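# Shelve the desk carton on its labelled wall-shelf spot

## Task

Take the carton lying on the desk and set it into the line of cartons on the wall shelf, above the empty shelf label carrying that carton's part number, so the label is fully covered. The carton must stand upright, aligned with its neighbours, with its own label turned toward the room. All other cartons must stay exactly where and how they were, neither moved nor rotated. The robot must not topple or finish leaning, or the task fails. The result must hold without the robot supporting anything at the end.

## Robot and tools

ROBOT. A Hello Robot Stretch 4: an omni-wheel base, a lift riding a vertical mast, one arm that telescopes forward, a three-joint wrist (yaw, pitch, roll) and a two-finger gripper. Cameras: head_camera, head_left_camera, head_right_camera, wrist_camera. It stands about 1.6 m tall; the base edge lies within 0.23 m of the base origin.

FRAMES. Base frame: origin on the floor below the base centre, x ahead, y to the left, z up. hand_pose (a point between the open fingertips) is reported in this frame; with all wrist joints at 0 its axes equal the base axes. Its printed position may be somewhat off. Odometry frame = base frame at the scene start; base_odometry counts wheel rotation only, so slip looks like travel; heading is left-positive, -3.142 to 3.142.

execute_actions. Argument "actions": a list holding one action or nothing (empty returns state and images only). An action may contain "base", "joints", or both, plus optional "pace" and "contact_limits"; alternatively {"end_of_arm": "enable_torque"} by itself, which re-powers wrist or gripper motors that shut off and makes them hold in place. Motions in one action start together and may finish at different moments.
- "base": exactly one key, each a relative move from where the base last reported itself: translate_m (metres, forward positive, -2 to 2, no turning), strafe_m (metres sideways, left positive, -2 to 2), rotate_rad (radians on the spot, counter-clockwise seen from above positive, -3.2 to 3.2).
- "joints": absolute targets by name (not offsets): lift_m 0 to 1.2 m; arm_m 0 to 0.55 m extension; wrist_yaw_rad -1.134 to 4.276 (0 straight ahead, positive left, 3.14 tucked back; past 3.4 the arm may obstruct); wrist_pitch_rad -1.117 to 4.259 (0 level, 1.57 pointing down); wrist_roll_rad -1.117 to 4.259 (0 keeps fingers level; positive turns the gripper clockwise viewed from behind it); gripper_m -0.038 to 0.141 m fingertip gap (negative means fingers pressing each other). Done tolerances: lift and arm ±0.004, yaw and roll ±0.02, pitch ±0.05, gripper ±0.004. Joint targets outside range get clipped and the result reports it; any other bad value or unknown key rejects the call with no motion.
- "pace": "slow", "default", "fast", "max" (default if omitted). Base top speeds 0.1/0.3/0.4/0.6 m/s and 1/2/3/4 rad/s; with lift above 0.2 these are reduced, to 0.3 m/s and 1 rad/s at lift 1.2. Wrist speed ignores pace.
- "contact_limits": {"arm_m": value}, 0 (gentlest) to 0.75 (firmest), 0.5 if omitted; the arm stops when it pushes harder than this.
- "cameras": list of camera names or "all"; omitted/null means all, [] means none. Images are taken at call end, ordered as in the "pictures" line.
A joint or base not mentioned in an action may keep driving toward an earlier target without the statuses showing it. If a result reports a stop, the remaining motion calls of that same reply are skipped.

wait: {"seconds": 0 to 10}; commands nothing, the world keeps running, returns state and images.
zoom_image: {"camera": name, "region": [x0, y0, x1, y1]} pixels from the top-left, at most 504x504, on the latest full image of that camera.
finished_scene: {"scene": number}; irreversible, reports success. Only call it once the carton rests stably on its own.

RESULTS. base_status/joint_status: "done" (for base: wheels turned the commanded amount, slip included); "off_target" (resting away from target, may still push); "contact_stop_at_<key>" (blocked; that part goes slack: a slack lift may sag under load, slack wheels may roll); "limit_stop_at_<name>"; "time_out"; "torque_fault". After stops the old target is dropped. on_its_own lists uncommanded events; "held at" there is the held target, not the position. lidar_m: 12 ranges in metres from the base origin, 30-degree sectors, first straight ahead then counter-clockwise (4th left, 7th behind, 10th right); "-" is nothing seen or closer than 0.25 m; sees roughly 0.15 m up to robot height, misses clear objects and thin legs. wrist_depth_mm: 7x7 grid of median depths, 100 to 2000 mm, top-left first, "-" invalid; includes the robot's own parts. turned_by_wheels vs turned_by_imu differing by over ~0.1 rad signals a collision or slip; heading error is roughly their difference. base_tilt in degrees (forward, right positive) has a fixed bias up to ~1.5. motor_effort: percent of max, positive toward larger joint values, bracket = peak of last action (noisy); wheel efforts positive push a right turn. Effort outside rest range means pushing or carrying; a load in a level gripper shifts wrist pitch effort.

GRIPPING. Command a gap smaller than the object; a smaller value squeezes harder and pulls it inward by up to a third of the shortfall; opening pushes it out. Neither the reading nor "done" confirms a grasp; a firm squeeze (command 0 or above) appears in gripper effort. Fingertips jammed on a surface below: raise the lift.

HAZARDS. "limit_stop_at_own_body" guards self-collision, likely with pitch under -0.2 combined with roll below -0.4 or above 4; back away from the body. To unfold at the start, send lift_m 0.4 with wrist_yaw_rad 0 together. Tilt over 6 degrees gives "limit_stop_at_tilt": lift, arm and wheels go slack. Driving or turning with over 1 kg held and arm_m above 0.2 can tip the robot, especially at fast paces; strong sustained pushes, high gripper or high contact limits also risk it. Pressing the gripper against things can trip a wrist torque_fault (fix with enable_torque). Avoid drops, slams, hard hits, knocking cartons and heavy pushing. The simulation continues while you compose replies; the robot keeps its last command meanwhile.

Each tool is called after ">>>" by a JSON object that holds its "method" and its "body", one argument or row to a line.

## Session

>>> {"method": "execute_actions", "body": {
  "actions": []
}}

Scene clock: 0.00 s.
base_odometry: x=+0.000 y=+0.000 heading=+0.000 (m, m, rad; odometry frame)
turned_by_wheels: +0.000 (rad since the last result)
turned_by_imu: +0.000 (rad since the last result)
base_tilt: forward=-0.6 right=+0.7 (deg)
lidar_m: 1.81 2.52 1.97 2.01 1.76 1.55 1.56 1.85 1.69 1.71 2.03 1.80
base_status: not commanded
joint_positions: lift_m=+0.160 arm_m=+0.001 wrist_yaw_rad=+3.183 wrist_pitch_rad=+0.017 wrist_roll_rad=+0.000 gripper_m=+0.057
joint_status: not commanded
motor_effort: lift_m=+18 arm_m=-1 wrist_yaw_rad=-1 wrist_pitch_rad=-8 wrist_roll_rad=-2 gripper_m=-2 wheel_0=-1 wheel_1=+0 wheel_2=-1 (%)
hand_pose: x=-0.1197 y=+0.0755 z=+0.3332 quat_wxyz=(-0.020, -0.008, +0.000, +1.000) (m; base frame)
wrist_depth_mm: - 117 196 1661 1576 1464 1397 / - 114 139 1708 1576 1464 1430 / - 128 177 1661 1576 1464 1397 / 130 162 1756 1661 1499 1464 1397 / 1430 1708 1708 1661 1576 1537 1397 / 917 866 931 991 1255 1397 1397 / 691 707 - 820 831 931 1008
pictures: head_camera, head_left_camera, head_right_camera, wrist_camera
Images, in order (width x height): head_camera 420x560, head_left_camera 420x672, head_right_camera 420x672, wrist_camera 616x392.

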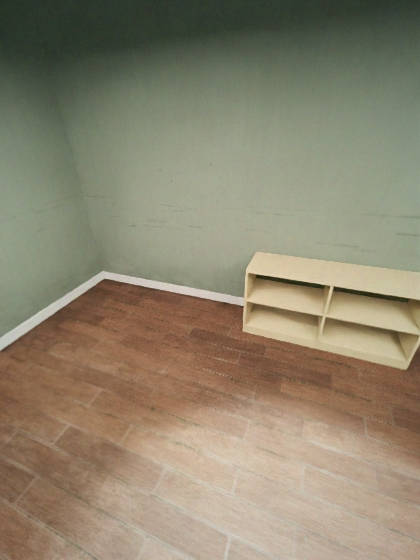

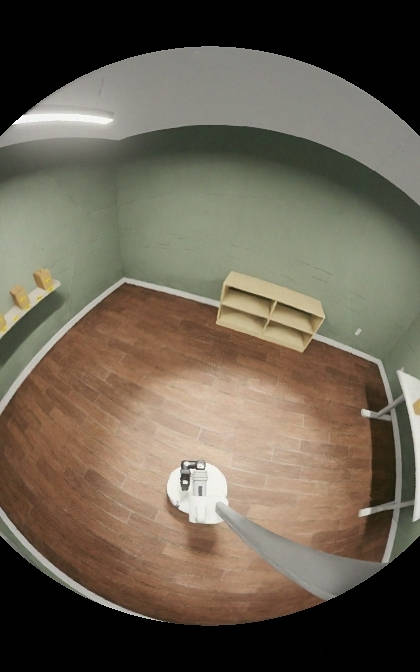

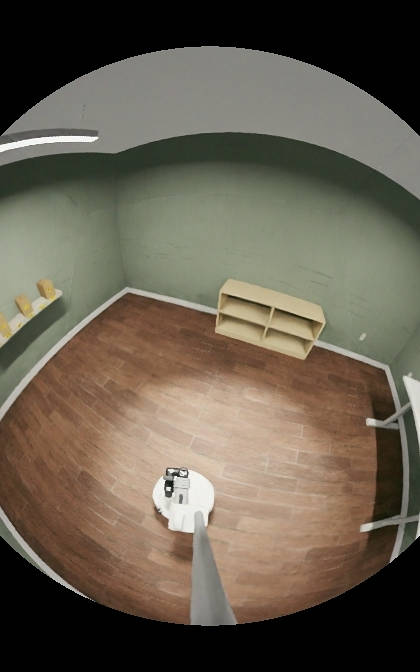

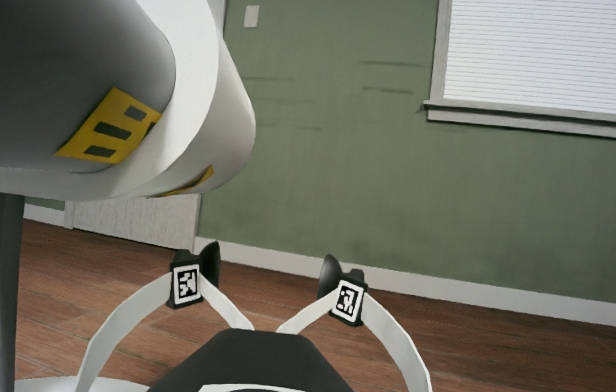

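>>> {"method": "execute_actions", "body": {
  "actions": [
    {"base":{"rotate_rad":1.3},"joints":{"lift_m":0.9,"wrist_yaw_rad":0,"gripper_m":0.14}}
  ]
}}

>>> {"method": "execute_actions", "body": {
  "actions": [
    {"base":{"rotate_rad":-3.14}}
  ]
}}

Scene clock: 11.07 s.
base_odometry: x=+0.000 y=+0.000 heading=+1.299 (m, m, rad; odometry frame)
turned_by_wheels: +1.299 (rad since the last result)
turned_by_imu: +1.278 (rad since the last result)
base_tilt: forward=-0.7 right=+0.6 (deg)
lidar_m: 1.97 2.10 1.59 1.54 1.65 2.31 1.71 1.80 1.85 1.78 2.28 2.05
base_status: done
joint_positions: lift_m=+0.900 arm_m=+0.001 wrist_yaw_rad=+0.000 wrist_pitch_rad=+0.017 wrist_roll_rad=+0.000 gripper_m=+0.140
joint_status: all done
motor_effort: lift_m=+21(22) arm_m=+0(1) wrist_yaw_rad=-2(10) wrist_pitch_rad=-6(6) wrist_roll_rad=+1(1) gripper_m=+0(2) wheel_0=-5(15) wheel_1=-7(11) wheel_2=-5(11) (%)
hand_pose: x=+0.4606 y=-0.0873 z=+1.0732 quat_wxyz=(+1.000, +0.000, +0.008, +0.000) (m; base frame)
wrist_depth_mm: 1863 1921 1863 - - - - / 1921 1808 1921 - - - - / 1921 1983 1921 - - - - / 1863 1983 - - - - - / 1921 211 - 1863 1808 - - / 1983 1921 - - 212 - - / 1808 1921 - - - - -
pictures: head_camera, head_left_camera, head_right_camera, wrist_camera
Images, in order (width x height): head_camera 420x560, head_left_camera 420x672, head_right_camera 420x672, wrist_camera 616x392.

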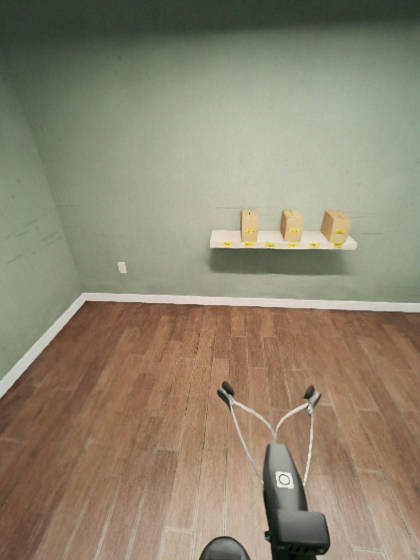

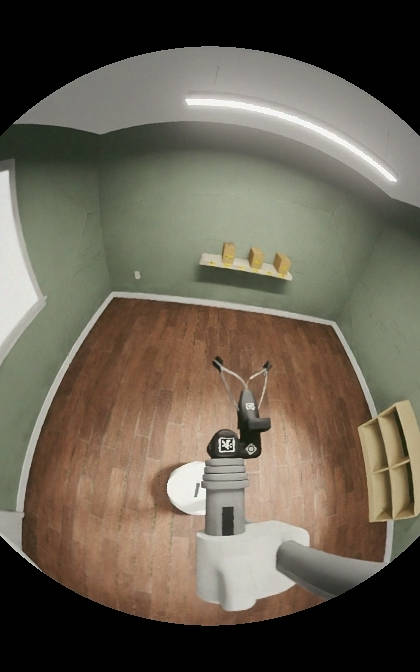

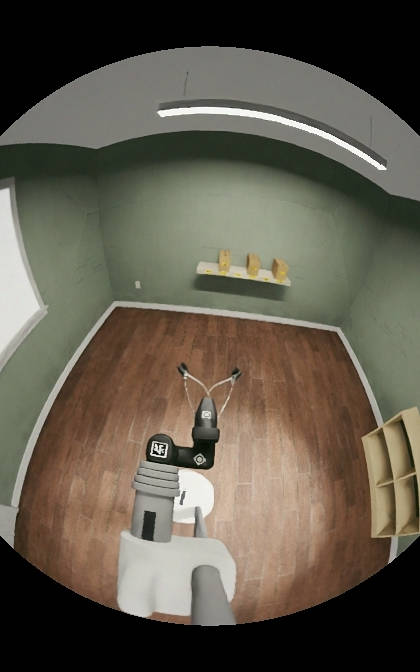

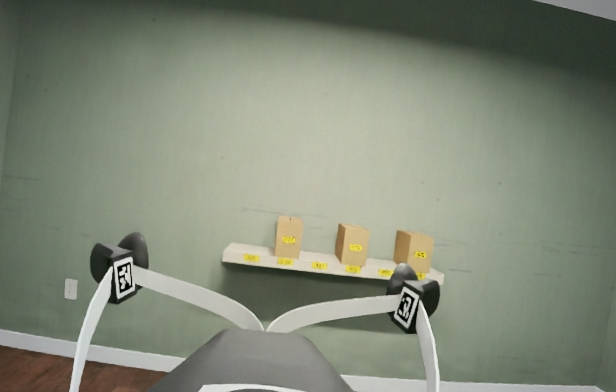

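Scene clock: 14.00 s.
base_odometry: x=+0.000 y=+0.000 heading=-1.840 (m, m, rad; odometry frame)
turned_by_wheels: -3.139 (rad since the last result)
turned_by_imu: -3.091 (rad since the last result)
base_tilt: forward=-0.7 right=+0.7 (deg)
lidar_m: 1.69 1.78 1.86 1.78 2.31 2.04 2.03 2.10 1.55 1.52 1.64 2.27
base_status: done
joint_positions: lift_m=+0.900 arm_m=+0.001 wrist_yaw_rad=+0.000 wrist_pitch_rad=+0.017 wrist_roll_rad=+0.000 gripper_m=+0.140
joint_status: not commanded
motor_effort: lift_m=+20(21) arm_m=-1(1) wrist_yaw_rad=+0(1) wrist_pitch_rad=-6(6) wrist_roll_rad=+0(0) gripper_m=+0(2) wheel_0=+3(7) wheel_1=+6(12) wheel_2=+3(9) (%)
hand_pose: x=+0.4606 y=-0.0874 z=+1.0733 quat_wxyz=(+1.000, +0.000, +0.008, +0.000) (m; base frame)
wrist_depth_mm: - - - - - - - / - - - - - - - / - - - - - - - / - - - - - - 1921 / 1708 211 - - - - 1921 / - - 1464 - 213 - 1808 / 1756 - - - - - 1863
pictures: head_camera, head_left_camera, head_right_camera, wrist_camera
Images, in order (width x height): head_camera 420x560, head_left_camera 420x672, head_right_camera 420x672, wrist_camera 616x392.

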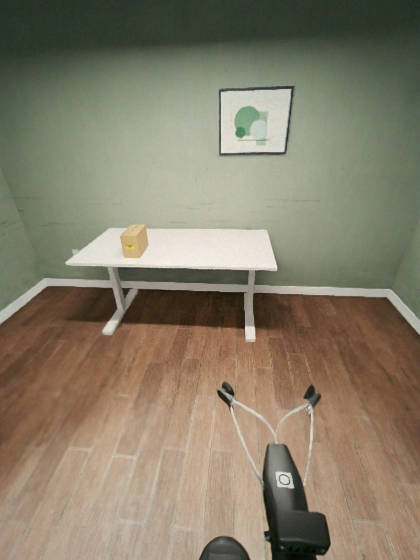

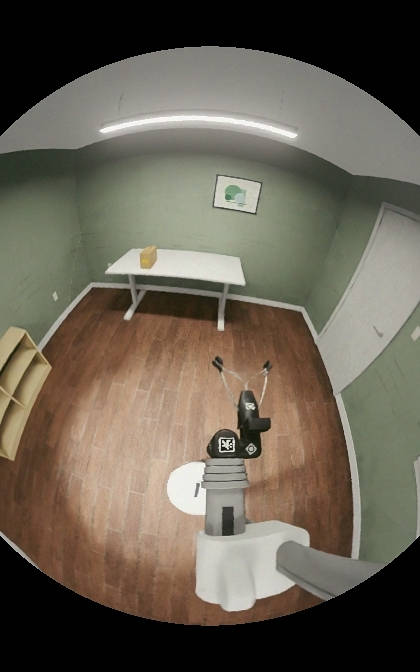

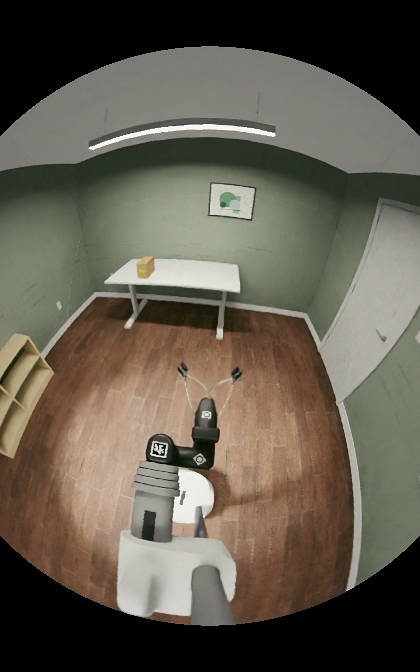

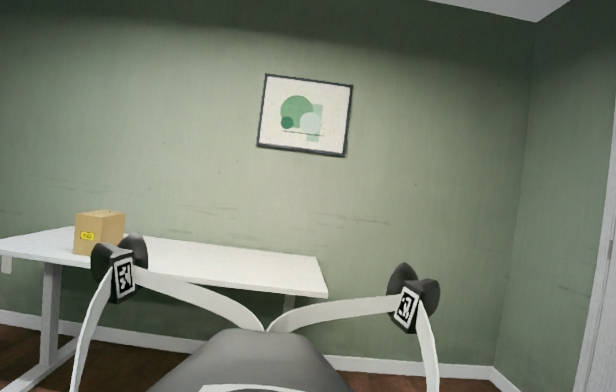

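>>> {"method": "execute_actions", "body": {
  "actions": [
    {"base":{"strafe_m":0.7},"joints":{"lift_m":0.7}}
  ],
  "cameras": []
}}

>>> {"method": "execute_actions", "body": {
  "actions": [
    {"base":{"translate_m":0.9}}
  ],
  "cameras": ["head_camera","wrist_camera"]
}}

Scene clock: 20.90 s.
base_odometry: x=+0.675 y=-0.186 heading=-1.840 (m, m, rad; odometry frame)
turned_by_wheels: +0.000 (rad since the last result)
turned_by_imu: +0.002 (rad since the last result)
base_tilt: forward=-0.7 right=+0.7 (deg)
lidar_m: 1.72 2.00 1.15 1.10 1.19 2.27 2.05 2.06 2.26 2.20 2.35 1.78
base_status: done
joint_positions: lift_m=+0.700 arm_m=+0.001 wrist_yaw_rad=+0.000 wrist_pitch_rad=+0.017 wrist_roll_rad=+0.000 gripper_m=+0.140
joint_status: all done
motor_effort: lift_m=+15(18) arm_m=-1(1) wrist_yaw_rad=-1(1) wrist_pitch_rad=-7(6) wrist_roll_rad=+1(1) gripper_m=-2(1) wheel_0=-3(8) wheel_1=+6(14) wheel_2=+0(2) (%)
hand_pose: x=+0.4606 y=-0.0874 z=+0.8737 quat_wxyz=(+1.000, +0.000, +0.008, +0.000) (m; base frame)
wrist_depth_mm: - - - - - - - / - - - - - - - / - - - - - - - / - - - - - - - / - 210 - - - - - / - - 1708 - 212 - - / 1537 1618 - 1921 1921 - -
pictures: none
No camera images: the call's "cameras" was empty. Leave "cameras" out to get every camera's image.

Scene clock: 25.37 s.
base_odometry: x=+0.436 y=-1.054 heading=-1.840 (m, m, rad; odometry frame)
turned_by_wheels: +0.000 (rad since the last result)
turned_by_imu: +0.000 (rad since the last result)
base_tilt: forward=-0.6 right=+0.7 (deg)
lidar_m: 0.83 0.88 1.48 1.04 1.13 1.65 3.14 3.11 2.35 2.23 1.15 0.84
base_status: done
joint_positions: lift_m=+0.700 arm_m=+0.001 wrist_yaw_rad=+0.000 wrist_pitch_rad=+0.017 wrist_roll_rad=+0.000 gripper_m=+0.140
joint_status: not commanded
motor_effort: lift_m=+17(17) arm_m=-1(1) wrist_yaw_rad=+0(1) wrist_pitch_rad=-5(5) wrist_roll_rad=-1(1) gripper_m=+2(1) wheel_0=+3(8) wheel_1=+5(11) wheel_2=-2(15) (%)
hand_pose: x=+0.4606 y=-0.0874 z=+0.8736 quat_wxyz=(+1.000, +0.000, +0.008, +0.000) (m; base frame)
wrist_depth_mm: 1308 1366 1308 1336 1397 1397 1366 / 1397 1336 1397 1366 1366 1366 1336 / 1336 1336 1397 1397 1397 1464 1397 / 1366 1366 1397 1397 1397 1464 1397 / 788 211 699 1205 1397 1397 1397 / 1366 597 603 634 212 768 842 / 1397 1366 - 1430 1430 1430 976
pictures: head_camera, wrist_camera
Images, in order (width x height): head_camera 420x560, wrist_camera 616x392.

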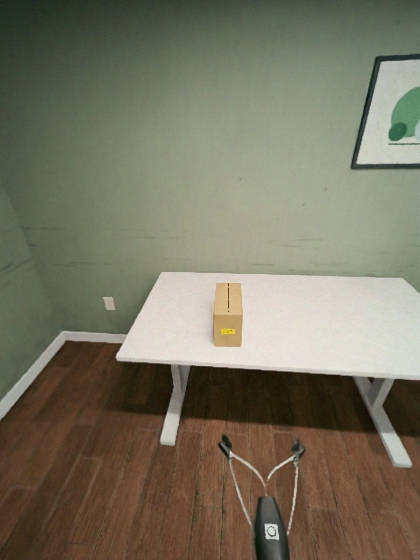

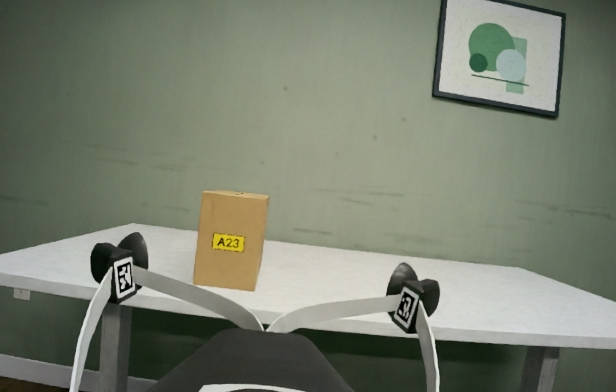

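>>> {"method": "execute_actions", "body": {
  "actions": [
    {"base":{"strafe_m":0.065},"joints":{"lift_m":0.65,"arm_m":0.25}}
  ],
  "cameras": ["head_camera","wrist_camera"]
}}

Scene clock: 30.90 s.
base_odometry: x=+0.498 y=-1.071 heading=-1.840 (m, m, rad; odometry frame)
turned_by_wheels: +0.000 (rad since the last result)
turned_by_imu: +0.000 (rad since the last result)
base_tilt: forward=-0.7 right=+0.8 (deg)
lidar_m: 0.83 0.89 1.42 0.99 1.03 1.52 3.15 3.20 2.44 2.32 1.12 0.87
base_status: done
joint_positions: lift_m=+0.650 arm_m=+0.249 wrist_yaw_rad=+0.000 wrist_pitch_rad=+0.016 wrist_roll_rad=+0.000 gripper_m=+0.140
joint_status: all done
motor_effort: lift_m=+15(15) arm_m=+6(2) wrist_yaw_rad=-1(1) wrist_pitch_rad=-5(6) wrist_roll_rad=+0(1) gripper_m=+0(2) wheel_0=-1(11) wheel_1=+4(13) wheel_2=+0(0) (%)
hand_pose: x=+0.7082 y=-0.0874 z=+0.8237 quat_wxyz=(+1.000, +0.000, +0.008, +0.000) (m; base frame)
wrist_depth_mm: 1098 1098 1138 1138 1160 1138 1138 / 1118 1138 1118 1138 1160 1138 1182 / 1118 1118 1118 1160 1160 1182 1182 / 1160 1118 449 449 1182 1182 1182 / 585 211 452 452 1078 1160 1182 / 368 359 366 455 212 580 615 / 1160 741 - 368 373 382 410
pictures: head_camera, wrist_camera
Images, in order (width x height): head_camera 420x560, wrist_camera 616x392.

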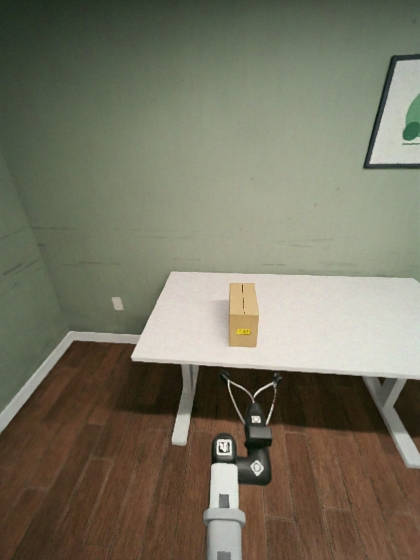

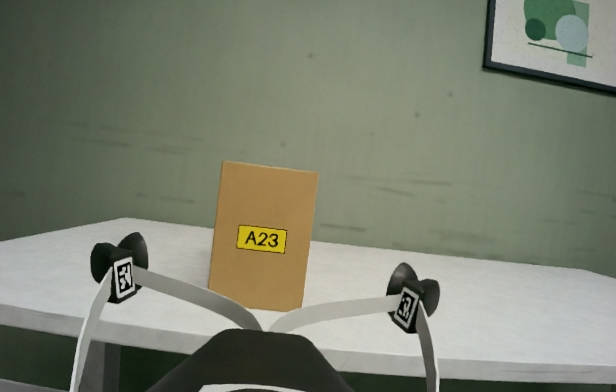

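>>> {"method": "execute_actions", "body": {
  "actions": [
    {"base":{"translate_m":0.2},"joints":{"lift_m":0.64}}
  ],
  "cameras": ["head_camera","wrist_camera"]
}}

Scene clock: 37.80 s.
base_odometry: x=+0.445 y=-1.264 heading=-1.839 (m, m, rad; odometry frame)
turned_by_wheels: +0.001 (rad since the last result)
turned_by_imu: +0.000 (rad since the last result)
base_tilt: forward=-0.6 right=+0.7 (deg)
lidar_m: 0.61 0.67 1.40 1.02 1.04 1.55 3.35 3.20 2.42 2.30 0.87 0.66
base_status: done
joint_positions: lift_m=+0.640 arm_m=+0.249 wrist_yaw_rad=+0.000 wrist_pitch_rad=+0.016 wrist_roll_rad=+0.000 gripper_m=+0.140
joint_status: all done
motor_effort: lift_m=+15(15) arm_m=+6(7) wrist_yaw_rad=+0(1) wrist_pitch_rad=-6(5) wrist_roll_rad=+0(1) gripper_m=+1(1) wheel_0=+3(11) wheel_1=+6(12) wheel_2=-2(12) (%)
hand_pose: x=+0.7083 y=-0.0874 z=+0.8137 quat_wxyz=(+1.000, +0.000, +0.008, +0.000) (m; base frame)
wrist_depth_mm: 931 946 960 946 946 976 946 / 931 946 960 946 960 960 1008 / 931 931 252 960 946 976 960 / 931 946 251 256 960 976 960 / 549 210 252 257 976 976 991 / 343 317 252 255 213 544 585 / 252 268 - 296 322 355 382
pictures: head_camera, wrist_camera
Images, in order (width x height): head_camera 420x560, wrist_camera 616x392.

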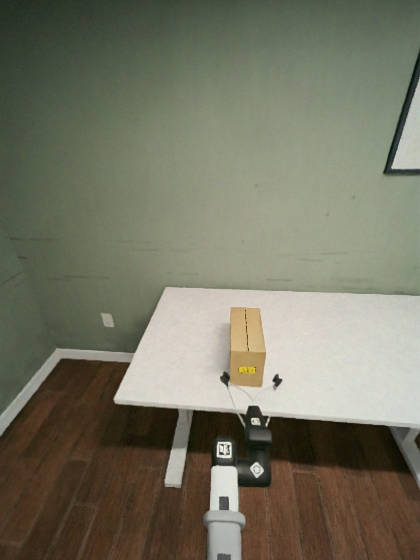

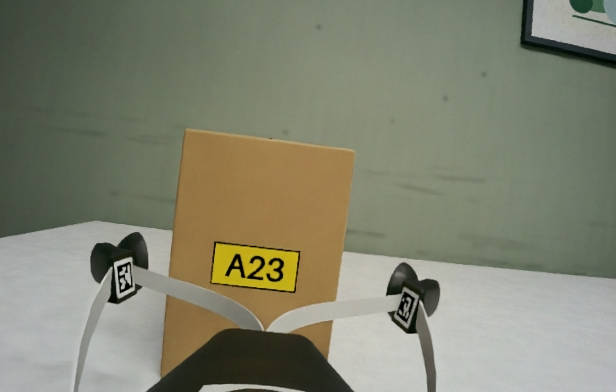

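>>> {"method": "execute_actions", "body": {
  "actions": [
    {"base":{"strafe_m":0.013}}
  ],
  "cameras": []
}}

>>> {"method": "execute_actions", "body": {
  "actions": [
    {"base":{"translate_m":0.09},"pace":"slow"}
  ],
  "cameras": ["head_camera","wrist_camera"]
}}

Scene clock: 41.30 s.
base_odometry: x=+0.458 y=-1.267 heading=-1.839 (m, m, rad; odometry frame)
turned_by_wheels: +0.000 (rad since the last result)
turned_by_imu: +0.000 (rad since the last result)
base_tilt: forward=-0.6 right=+0.8 (deg)
lidar_m: 0.62 0.68 1.39 0.99 1.03 1.52 3.35 3.20 2.44 2.34 0.88 0.66
base_status: done
joint_positions: lift_m=+0.640 arm_m=+0.249 wrist_yaw_rad=+0.000 wrist_pitch_rad=+0.016 wrist_roll_rad=+0.000 gripper_m=+0.140
joint_status: not commanded
motor_effort: lift_m=+15(15) arm_m=+6(6) wrist_yaw_rad=-1(1) wrist_pitch_rad=-5(5) wrist_roll_rad=+0(2) gripper_m=-1(1) wheel_0=-3(14) wheel_1=+6(12) wheel_2=+0(2) (%)
hand_pose: x=+0.7083 y=-0.0874 z=+0.8137 quat_wxyz=(+1.000, +0.000, +0.008, +0.000) (m; base frame)
wrist_depth_mm: 917 946 946 946 946 960 976 / 931 946 931 946 946 976 960 / 946 931 917 960 991 976 1008 / 917 960 252 257 960 976 991 / 549 211 253 257 991 991 991 / 340 336 253 257 213 544 580 / 254 276 - 262 324 353 382
pictures: none
No camera images: the call's "cameras" was empty. Leave "cameras" out to get every camera's image.

Scene clock: 43.47 s.
base_odometry: x=+0.434 y=-1.353 heading=-1.838 (m, m, rad; odometry frame)
turned_by_wheels: +0.001 (rad since the last result)
turned_by_imu: +0.000 (rad since the last result)
base_tilt: forward=-0.6 right=+0.6 (deg)
lidar_m: 0.54 0.56 1.38 1.11 0.99 1.50 3.44 3.20 2.46 2.34 0.74 0.56
base_status: done
joint_positions: lift_m=+0.640 arm_m=+0.249 wrist_yaw_rad=+0.000 wrist_pitch_rad=+0.016 wrist_roll_rad=+0.000 gripper_m=+0.140
joint_status: not commanded
motor_effort: lift_m=+15(15) arm_m=+6(6) wrist_yaw_rad=-1(1) wrist_pitch_rad=-5(7) wrist_roll_rad=-1(0) gripper_m=+0(2) wheel_0=+5(4) wheel_1=+6(10) wheel_2=-4(9) (%)
hand_pose: x=+0.7083 y=-0.0874 z=+0.8137 quat_wxyz=(+1.000, +0.000, +0.008, +0.000) (m; base frame)
wrist_depth_mm: 854 854 854 842 866 878 878 / 831 854 842 854 878 878 891 / 842 842 183 189 866 878 904 / 842 866 184 188 878 904 904 / 549 192 186 189 750 878 891 / 342 185 185 189 193 544 574 / 256 258 - 192 301 355 382
pictures: head_camera, wrist_camera
Images, in order (width x height): head_camera 420x560, wrist_camera 616x392.

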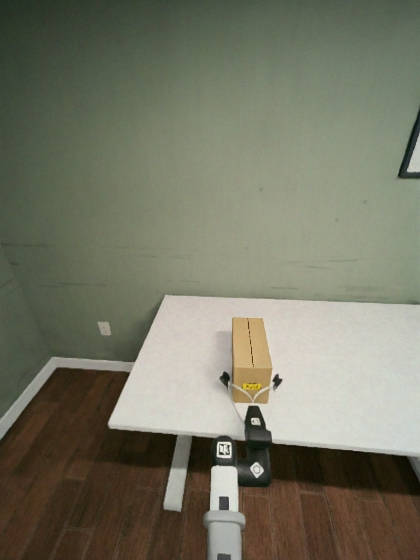

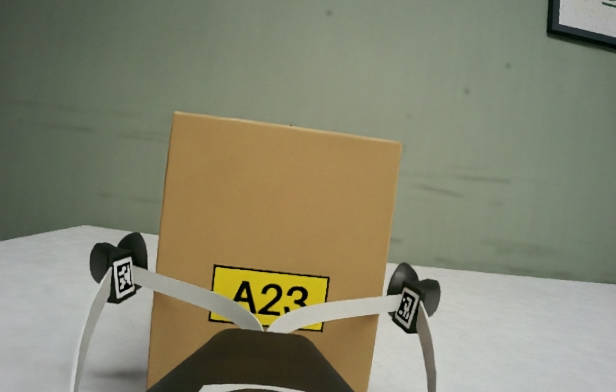

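>>> {"method": "execute_actions", "body": {
  "actions": [
    {"joints":{"gripper_m":0.04}}
  ],
  "cameras": []
}}

>>> {"method": "execute_actions", "body": {
  "actions": [
    {"joints":{"lift_m":0.7},"pace":"slow"}
  ],
  "cameras": ["head_camera","wrist_camera"]
}}

Scene clock: 51.03 s.
base_odometry: x=+0.434 y=-1.353 heading=-1.838 (m, m, rad; odometry frame)
turned_by_wheels: +0.000 (rad since the last result)
turned_by_imu: -0.001 (rad since the last result)
base_tilt: forward=-0.6 right=+0.7 (deg)
lidar_m: 0.54 0.58 1.38 1.11 1.02 1.48 3.43 3.20 2.46 2.34 0.73 0.56
base_status: not commanded
joint_positions: lift_m=+0.640 arm_m=+0.249 wrist_yaw_rad=+0.000 wrist_pitch_rad=+0.016 wrist_roll_rad=+0.000 gripper_m=+0.041
joint_status: all done
motor_effort: lift_m=+15(15) arm_m=+7(6) wrist_yaw_rad=+0(0) wrist_pitch_rad=-6(6) wrist_roll_rad=+0(0) gripper_m=-23(26) wheel_0=+5(4) wheel_1=+6(6) wheel_2=-4(4) (%)
hand_pose: x=+0.7083 y=-0.0874 z=+0.8137 quat_wxyz=(+1.000, +0.000, +0.008, +0.000) (m; base frame)
wrist_depth_mm: 842 854 854 866 866 866 891 / 842 854 866 866 866 891 891 / 842 842 166 169 866 891 891 / 854 866 166 169 173 904 891 / 549 167 167 170 174 891 917 / 146 166 167 171 175 539 580 / 260 248 - 126 303 324 382
pictures: none
No camera images: the call's "cameras" was empty. Leave "cameras" out to get every camera's image.

Scene clock: 52.40 s.
base_odometry: x=+0.434 y=-1.353 heading=-1.838 (m, m, rad; odometry frame)
turned_by_wheels: +0.000 (rad since the last result)
turned_by_imu: +0.000 (rad since the last result)
base_tilt: forward=-0.7 right=+0.7 (deg)
lidar_m: 0.55 0.60 1.38 1.11 1.02 1.50 3.41 3.21 2.44 2.33 0.75 0.56
base_status: not commanded
joint_positions: lift_m=+0.700 arm_m=+0.249 wrist_yaw_rad=+0.000 wrist_pitch_rad=+0.018 wrist_roll_rad=+0.000 gripper_m=+0.041
joint_status: all done
motor_effort: lift_m=+22(23) arm_m=+6(6) wrist_yaw_rad=-1(0) wrist_pitch_rad=-10(11) wrist_roll_rad=-1(2) gripper_m=-23(24) wheel_0=+4(4) wheel_1=+6(6) wheel_2=-4(4) (%)
hand_pose: x=+0.7082 y=-0.0874 z=+0.8728 quat_wxyz=(+1.000, +0.000, +0.009, +0.000) (m; base frame)
wrist_depth_mm: 831 854 842 854 866 878 878 / 842 854 854 866 854 866 891 / 842 854 167 171 866 891 904 / 866 854 168 171 175 891 904 / 854 171 167 171 175 904 904 / 147 165 166 171 175 741 809 / 362 343 - 126 418 445 530
pictures: head_camera, wrist_camera
Images, in order (width x height): head_camera 420x560, wrist_camera 616x392.

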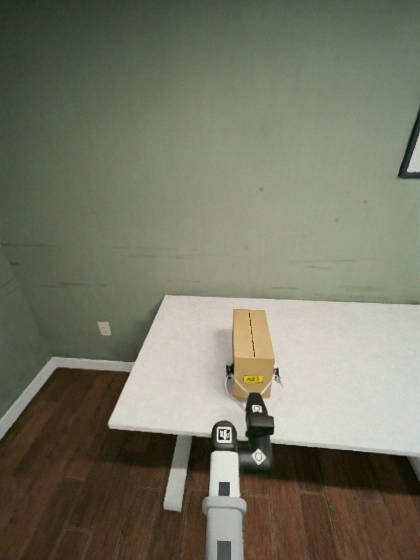

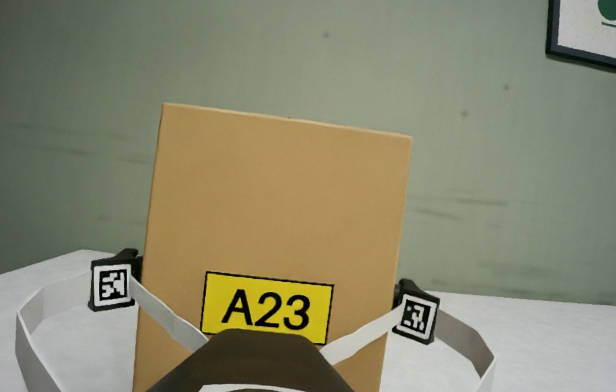

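>>> {"method": "execute_actions", "body": {
  "actions": [
    {"base":{"translate_m":-2.0},"joints":{"arm_m":0.0,"lift_m":0.8}}
  ],
  "cameras": []
}}

>>> {"method": "execute_actions", "body": {
  "actions": [
    {"base":{"rotate_rad":3.14},"pace":"slow"}
  ],
  "cameras": ["head_camera","wrist_camera"]
}}

>>> {"method": "zoom_image", "body": {
  "camera": "head_camera",
  "region": [0,180,420,400]
}}

Scene clock: 65.23 s.
base_odometry: x=+0.963 y=+0.575 heading=-1.839 (m, m, rad; odometry frame)
turned_by_wheels: -0.001 (rad since the last result)
turned_by_imu: -0.003 (rad since the last result)
base_tilt: forward=-0.5 right=+0.8 (deg)
lidar_m: 0.38 1.47 1.16 1.44 1.53 1.43 1.14 1.19 2.11 2.24 2.44 0.40
base_status: done
joint_positions: lift_m=+0.800 arm_m=+0.002 wrist_yaw_rad=+0.000 wrist_pitch_rad=+0.018 wrist_roll_rad=+0.000 gripper_m=+0.041
joint_status: all done
joint sent to its limit — the command would take arm_m past its lower limit, so that joint was sent only as far as its limit.
motor_effort: lift_m=+21(22) arm_m=-7(12) wrist_yaw_rad=+0(1) wrist_pitch_rad=-10(10) wrist_roll_rad=-2(2) gripper_m=-22(23) wheel_0=-4(6) wheel_1=-5(10) wheel_2=+2(11) (%)
hand_pose: x=+0.4615 y=-0.0874 z=+0.9728 quat_wxyz=(+1.000, +0.000, +0.009, +0.000) (m; base frame)
wrist_depth_mm: - - - - - - - / - - - - - - - / - - 167 171 - - - / - - 167 171 174 - - / - 170 167 171 175 - - / 147 165 167 171 175 - - / 1756 1661 - 126 - - -
pictures: none
No camera images: the call's "cameras" was empty. Leave "cameras" out to get every camera's image.

Scene clock: 69.67 s.
base_odometry: x=+0.963 y=+0.575 heading=+1.300 (m, m, rad; odometry frame)
turned_by_wheels: +3.139 (rad since the last result)
turned_by_imu: +3.089 (rad since the last result)
base_tilt: forward=-0.7 right=+0.8 (deg)
lidar_m: 0.37 1.20 2.09 2.25 2.43 2.69 3.41 1.48 1.16 1.44 1.52 0.40
base_status: done
joint_positions: lift_m=+0.800 arm_m=+0.002 wrist_yaw_rad=+0.000 wrist_pitch_rad=+0.018 wrist_roll_rad=+0.000 gripper_m=+0.041
joint_status: not commanded
motor_effort: lift_m=+21(21) arm_m=-6(7) wrist_yaw_rad=-2(1) wrist_pitch_rad=-12(10) wrist_roll_rad=-1(2) gripper_m=-23(24) wheel_0=-5(8) wheel_1=-6(11) wheel_2=-6(9) (%)
hand_pose: x=+0.4615 y=-0.0874 z=+0.9728 quat_wxyz=(+1.000, +0.000, +0.009, +0.000) (m; base frame)
wrist_depth_mm: 1098 1118 1138 1138 1138 1160 1160 / 1098 1138 1138 1160 1160 1182 1138 / 1078 1118 167 171 1160 1182 1182 / 1008 878 167 171 175 1205 1205 / 931 170 167 171 176 1205 1205 / 147 165 167 171 176 1182 1205 / 1138 1138 - 127 1160 1182 1160
pictures: head_camera, wrist_camera
Images, in order (width x height): head_camera 420x560, wrist_camera 616x392.

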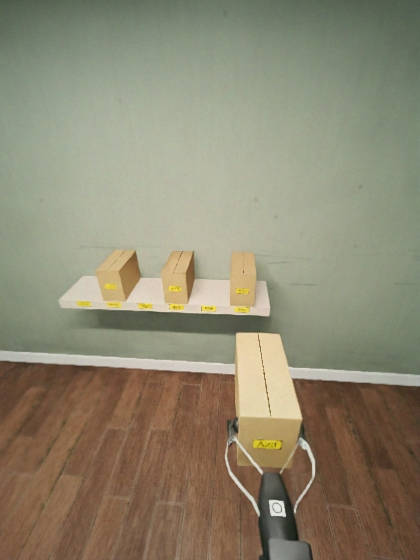

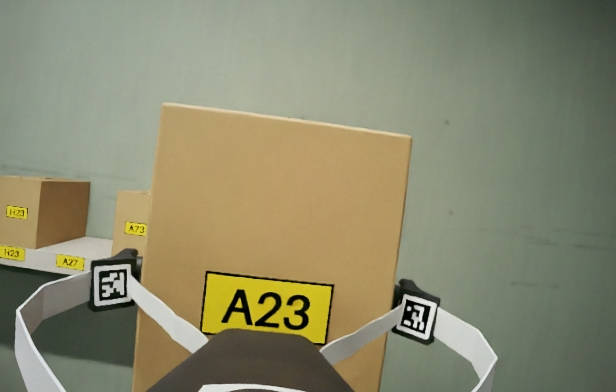

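Region (0, 180, 420, 400) of head_camera's 420x560 image, scaled by 1.200, with more detail than that image has; it fills the top 264 rows of this view, and the rest is white.

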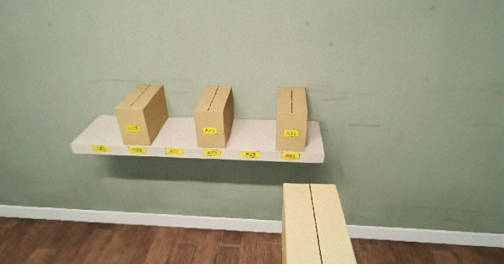

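>>> {"method": "zoom_image", "body": {
  "camera": "head_camera",
  "region": [60,270,200,320]
}}

Region (60, 270, 200, 320) of head_camera's 420x560 image, scaled by 3.600, with more detail than that image has; it fills the top 180 rows of this view, and the rest is white.

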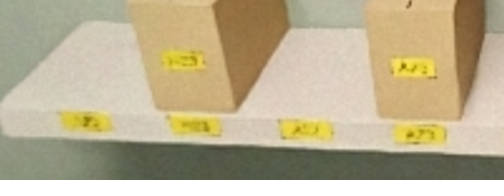

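>>> {"method": "zoom_image", "body": {
  "camera": "head_camera",
  "region": [60,280,270,320]
}}

>>> {"method": "execute_actions", "body": {
  "actions": [
    {"base":{"translate_m":0.3},"joints":{"wrist_yaw_rad":0.0}}
  ],
  "cameras": ["head_camera"]
}}

>>> {"method": "zoom_image", "body": {
  "camera": "head_camera",
  "region": [0,280,300,400]
}}

Region (60, 280, 270, 320) of head_camera's 420x560 image, scaled by 2.400, with more detail than that image has; it fills the top 96 rows of this view, and the rest is white.

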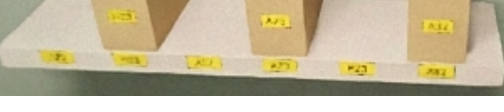

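Scene clock: 79.70 s.
base_odometry: x=+1.043 y=+0.864 heading=+1.300 (m, m, rad; odometry frame)
turned_by_wheels: +0.001 (rad since the last result)
turned_by_imu: +0.000 (rad since the last result)
base_tilt: forward=-0.7 right=+0.7 (deg)
lidar_m: 0.38 0.89 1.66 2.26 2.35 3.40 3.70 1.52 1.30 1.46 1.52 0.41
base_status: done
joint_positions: lift_m=+0.800 arm_m=+0.002 wrist_yaw_rad=+0.000 wrist_pitch_rad=+0.018 wrist_roll_rad=+0.000 gripper_m=+0.041
joint_status: all done
motor_effort: lift_m=+21(21) arm_m=-6(6) wrist_yaw_rad=-1(3) wrist_pitch_rad=-10(11) wrist_roll_rad=-1(1) gripper_m=-23(24) wheel_0=+5(10) wheel_1=+6(10) wheel_2=-4(11) (%)
hand_pose: x=+0.4615 y=-0.0874 z=+0.9728 quat_wxyz=(+1.000, +0.000, +0.009, +0.000) (m; base frame)
wrist_depth_mm: 820 831 842 866 854 866 878 / 831 842 854 866 866 854 891 / 820 831 167 171 866 878 904 / 842 691 167 171 175 878 917 / 603 170 167 171 175 904 904 / 147 166 167 170 175 891 891 / 842 866 - 126 878 891 904
pictures: head_camera
Images, in order (width x height): head_camera 420x560.

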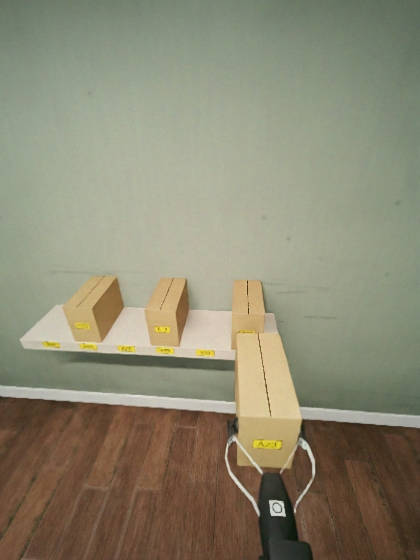

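Region (0, 280, 300, 400) of head_camera's 420x560 image, scaled by 1.680, with more detail than that image has; it fills the top 202 rows of this view, and the rest is white.

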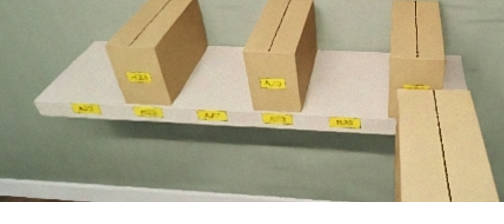

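>>> {"method": "execute_actions", "body": {
  "actions": [
    {"base":{"strafe_m":0.45},"joints":{"lift_m":0.7}}
  ],
  "cameras": ["head_camera","wrist_camera"]
}}

Scene clock: 86.57 s.
base_odometry: x=+0.610 y=+0.984 heading=+1.301 (m, m, rad; odometry frame)
turned_by_wheels: +0.000 (rad since the last result)
turned_by_imu: +0.001 (rad since the last result)
base_tilt: forward=-0.6 right=+0.8 (deg)
lidar_m: 0.40 0.91 1.67 1.80 1.90 2.71 3.69 2.11 1.69 1.92 1.55 0.41
base_status: done
joint_positions: lift_m=+0.700 arm_m=+0.002 wrist_yaw_rad=+0.000 wrist_pitch_rad=+0.018 wrist_roll_rad=+0.000 gripper_m=+0.041
joint_status: all done
motor_effort: lift_m=+16(20) arm_m=-6(6) wrist_yaw_rad=-2(0) wrist_pitch_rad=-10(9) wrist_roll_rad=-1(1) gripper_m=-26(27) wheel_0=-2(13) wheel_1=+3(13) wheel_2=+0(3) (%)
hand_pose: x=+0.4615 y=-0.0874 z=+0.8732 quat_wxyz=(+1.000, +0.000, +0.009, +0.000) (m; base frame)
wrist_depth_mm: 854 842 854 878 891 878 904 / 854 866 854 878 891 904 904 / 854 866 167 171 891 904 917 / 854 621 167 171 175 831 931 / 615 170 168 171 175 654 931 / 147 166 167 171 175 661 917 / 878 866 - 126 904 917 946
pictures: head_camera, wrist_camera
Images, in order (width x height): head_camera 420x560, wrist_camera 616x392.

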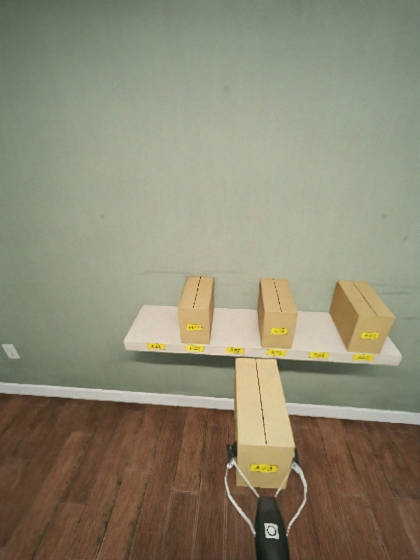

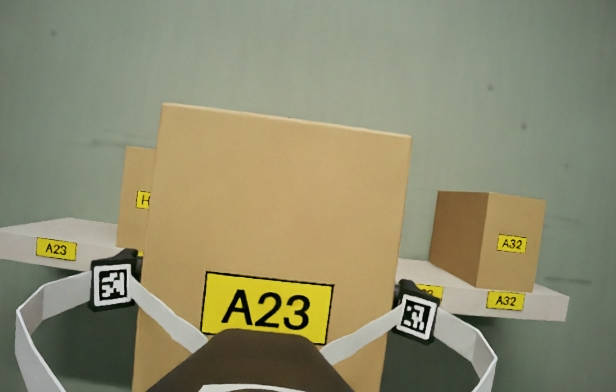

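>>> {"method": "execute_actions", "body": {
  "actions": [
    {"base":{"rotate_rad":-0.045},"joints":{"lift_m":0.77}}
  ],
  "cameras": []
}}

>>> {"method": "execute_actions", "body": {
  "actions": [
    {"base":{"strafe_m":0.43}}
  ],
  "cameras": ["head_camera","wrist_camera"]
}}

Scene clock: 96.17 s.
base_odometry: x=+0.610 y=+0.984 heading=+1.257 (m, m, rad; odometry frame)
turned_by_wheels: -0.044 (rad since the last result)
turned_by_imu: -0.044 (rad since the last result)
base_tilt: forward=-0.6 right=+0.7 (deg)
lidar_m: 0.38 0.90 1.62 1.79 1.90 2.64 3.70 2.22 1.71 1.91 1.57 0.40
base_status: done
joint_positions: lift_m=+0.770 arm_m=+0.002 wrist_yaw_rad=+0.000 wrist_pitch_rad=+0.018 wrist_roll_rad=+0.000 gripper_m=+0.041
joint_status: all done
motor_effort: lift_m=+22(23) arm_m=-6(6) wrist_yaw_rad=-2(2) wrist_pitch_rad=-11(10) wrist_roll_rad=-1(2) gripper_m=-24(23) wheel_0=+3(4) wheel_1=+7(9) wheel_2=+4(7) (%)
hand_pose: x=+0.4615 y=-0.0875 z=+0.9427 quat_wxyz=(+1.000, +0.000, +0.009, +0.000) (m; base frame)
wrist_depth_mm: 831 854 866 878 904 917 931 / 842 842 866 891 904 917 917 / 831 842 167 171 904 931 946 / 842 609 167 171 174 931 946 / 778 171 167 171 175 676 976 / 147 166 167 171 175 691 960 / 854 842 - 126 661 931 960
pictures: none
No camera images: the call's "cameras" was empty. Leave "cameras" out to get every camera's image.

Scene clock: 98.93 s.
base_odometry: x=+0.201 y=+1.117 heading=+1.257 (m, m, rad; odometry frame)
turned_by_wheels: +0.000 (rad since the last result)
turned_by_imu: +0.001 (rad since the last result)
base_tilt: forward=-0.7 right=+0.7 (deg)
lidar_m: 0.40 1.15 1.45 1.37 1.43 2.03 3.72 3.04 2.10 2.35 1.23 0.42
base_status: done
joint_positions: lift_m=+0.770 arm_m=+0.002 wrist_yaw_rad=+0.000 wrist_pitch_rad=+0.018 wrist_roll_rad=+0.000 gripper_m=+0.041
joint_status: not commanded
motor_effort: lift_m=+22(22) arm_m=-6(6) wrist_yaw_rad=+0(1) wrist_pitch_rad=-11(11) wrist_roll_rad=-1(0) gripper_m=-25(24) wheel_0=-1(13) wheel_1=+4(16) wheel_2=+0(3) (%)
hand_pose: x=+0.4615 y=-0.0874 z=+0.9427 quat_wxyz=(+1.000, +0.000, +0.009, +0.000) (m; base frame)
wrist_depth_mm: 831 842 854 866 904 917 931 / 831 854 866 878 904 917 931 / 842 842 167 171 904 917 946 / 842 842 167 171 175 917 946 / 854 170 168 170 175 759 878 / 147 165 167 171 175 683 699 / 866 866 - 126 809 946 976
pictures: head_camera, wrist_camera
Images, in order (width x height): head_camera 420x560, wrist_camera 616x392.

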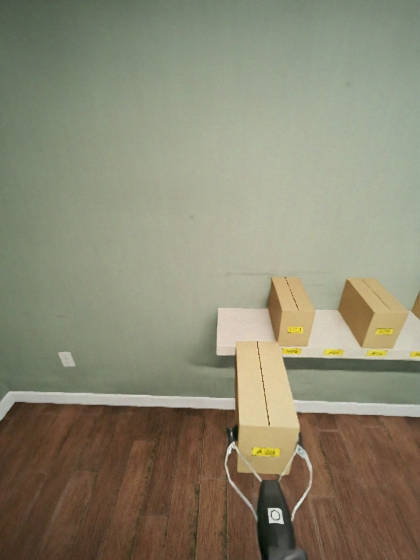

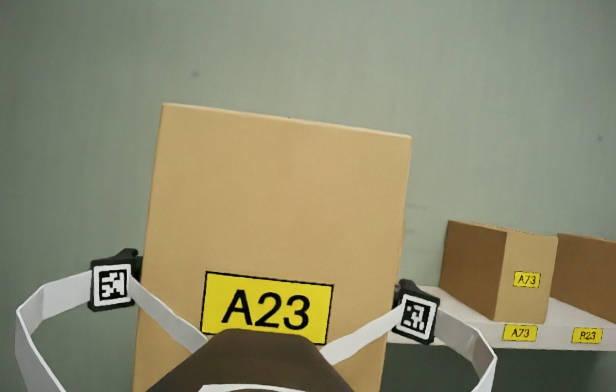

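>>> {"method": "execute_actions", "body": {
  "actions": [
    {"joints":{"arm_m":0.33}}
  ],
  "cameras": ["head_camera","wrist_camera"]
}}

Scene clock: 104.60 s.
base_odometry: x=+0.201 y=+1.117 heading=+1.257 (m, m, rad; odometry frame)
turned_by_wheels: +0.000 (rad since the last result)
turned_by_imu: -0.001 (rad since the last result)
base_tilt: forward=-0.7 right=+0.7 (deg)
lidar_m: 0.71 1.15 1.45 1.37 1.44 2.03 3.72 3.06 2.08 2.35 1.23 0.90
base_status: not commanded
joint_positions: lift_m=+0.770 arm_m=+0.329 wrist_yaw_rad=+0.000 wrist_pitch_rad=+0.018 wrist_roll_rad=+0.000 gripper_m=+0.041
joint_status: all done
motor_effort: lift_m=+22(22) arm_m=+6(8) wrist_yaw_rad=-1(0) wrist_pitch_rad=-9(11) wrist_roll_rad=+0(1) gripper_m=-23(24) wheel_0=-1(0) wheel_1=+4(4) wheel_2=+0(0) (%)
hand_pose: x=+0.7882 y=-0.0874 z=+0.9428 quat_wxyz=(+1.000, +0.000, +0.009, +0.000) (m; base frame)
wrist_depth_mm: 530 535 549 564 580 591 609 / 539 549 549 559 580 591 597 / 530 544 168 171 580 597 603 / 544 549 167 171 175 603 609 / 539 170 167 171 175 342 569 / 147 166 167 171 175 340 535 / 539 554 - 126 330 340 504
pictures: head_camera, wrist_camera
Images, in order (width x height): head_camera 420x560, wrist_camera 616x392.

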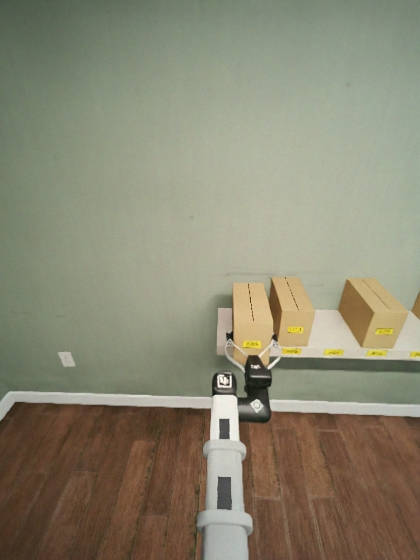

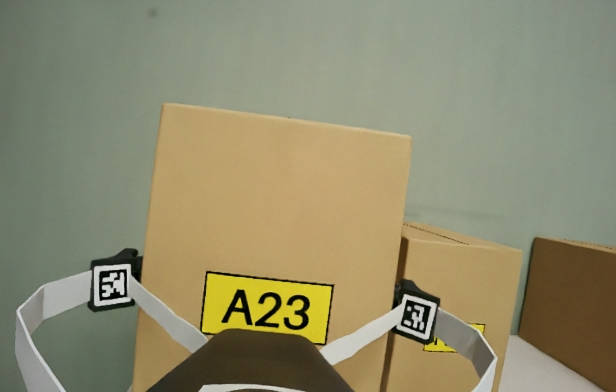

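>>> {"method": "execute_actions", "body": {
  "actions": [
    {"joints":{"arm_m":0.455,"lift_m":0.745},"pace":"slow","contact_limits":{"arm_m":0.2}}
  ],
  "cameras": ["head_camera","wrist_camera"]
}}

>>> {"method": "zoom_image", "body": {
  "camera": "head_camera",
  "region": [190,260,350,400]
}}

Scene clock: 112.87 s.
base_odometry: x=+0.201 y=+1.117 heading=+1.257 (m, m, rad; odometry frame)
turned_by_wheels: +0.000 (rad since the last result)
turned_by_imu: -0.001 (rad since the last result)
base_tilt: forward=-0.6 right=+0.7 (deg)
lidar_m: 0.83 1.16 1.45 1.38 1.44 2.01 3.72 3.02 2.10 2.33 1.25 0.89
base_status: not commanded
joint_positions: lift_m=+0.745 arm_m=+0.454 wrist_yaw_rad=+0.000 wrist_pitch_rad=+0.018 wrist_roll_rad=+0.000 gripper_m=+0.041
joint_status: all done
motor_effort: lift_m=+15(21) arm_m=+7(6) wrist_yaw_rad=+0(1) wrist_pitch_rad=-11(10) wrist_roll_rad=+0(2) gripper_m=-25(23) wheel_0=-1(1) wheel_1=+4(4) wheel_2=+0(0) (%)
contact_limits: arm_m 0.2
hand_pose: x=+0.9132 y=-0.0874 z=+0.9183 quat_wxyz=(+1.000, +0.000, +0.009, +0.000) (m; base frame)
wrist_depth_mm: 415 421 433 442 449 459 469 / 415 424 436 442 455 459 469 / 421 427 167 171 452 462 473 / 424 427 167 171 175 473 480 / 421 171 167 171 175 212 210 / 146 165 167 171 175 208 211 / 430 433 - 126 250 209 212
pictures: head_camera, wrist_camera
Images, in order (width x height): head_camera 420x560, wrist_camera 616x392.

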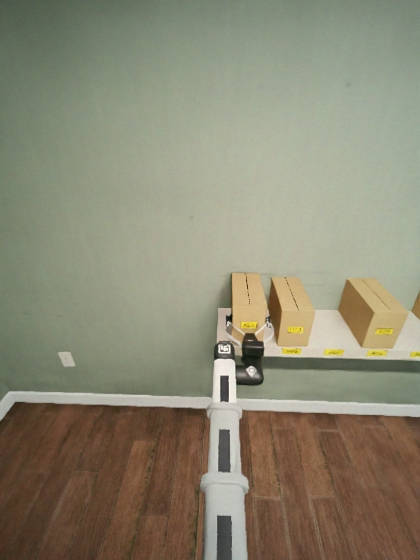

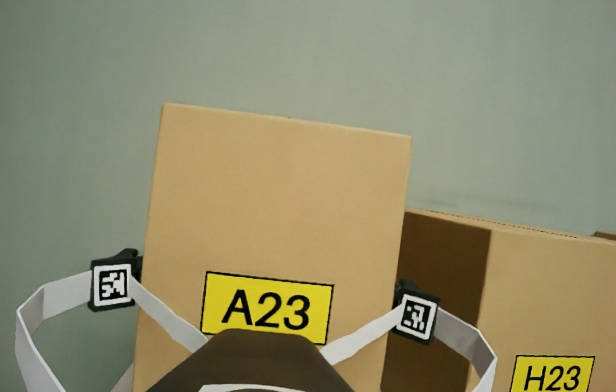

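Region (190, 260, 350, 400) of head_camera's 420x560 image, scaled by 3.150, with more detail than that image has; it fills the top 441 rows of this view, and the rest is white.

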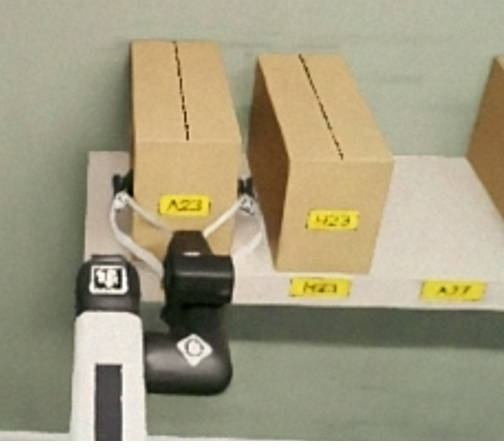

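>>> {"method": "execute_actions", "body": {
  "actions": [
    {"base":{"strafe_m":-0.013},"joints":{"arm_m":0.462,"lift_m":0.715},"pace":"slow","contact_limits":{"arm_m":0.2}}
  ],
  "cameras": ["wrist_camera"]
}}

Scene clock: 117.80 s.
base_odometry: x=+0.213 y=+1.113 heading=+1.257 (m, m, rad; odometry frame)
turned_by_wheels: +0.000 (rad since the last result)
turned_by_imu: -0.001 (rad since the last result)
base_tilt: forward=-0.7 right=+0.7 (deg)
lidar_m: 0.84 1.16 1.47 1.38 1.42 2.04 3.70 3.04 2.10 2.32 1.22 0.88
base_status: done
joint_positions: lift_m=+0.715 arm_m=+0.461 wrist_yaw_rad=+0.000 wrist_pitch_rad=+0.018 wrist_roll_rad=+0.000 gripper_m=+0.041
joint_status: all done
motor_effort: lift_m=+15(15) arm_m=+7(5) wrist_yaw_rad=-2(0) wrist_pitch_rad=-10(10) wrist_roll_rad=+0(2) gripper_m=-25(24) wheel_0=+5(15) wheel_1=-7(9) wheel_2=+0(1) (%)
contact_limits: arm_m 0.2
hand_pose: x=+0.9202 y=-0.0874 z=+0.8883 quat_wxyz=(+1.000, +0.000, +0.009, +0.000) (m; base frame)
wrist_depth_mm: 410 415 427 433 442 455 459 / 407 418 424 436 449 459 469 / 413 421 167 171 449 459 466 / 415 418 167 171 175 208 202 / 415 170 168 171 175 200 202 / 146 165 167 171 175 200 204 / 424 264 - 126 224 201 -
pictures: wrist_camera
Images, in order (width x height): wrist_camera 616x392.

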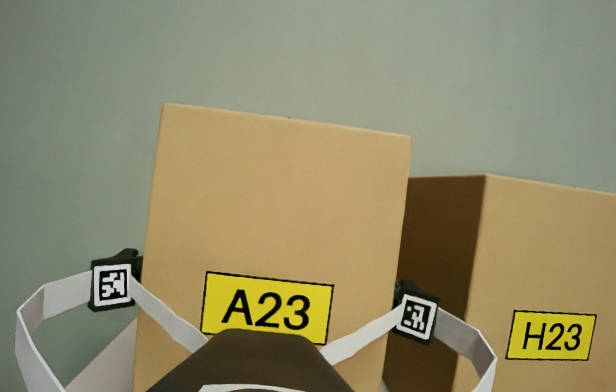

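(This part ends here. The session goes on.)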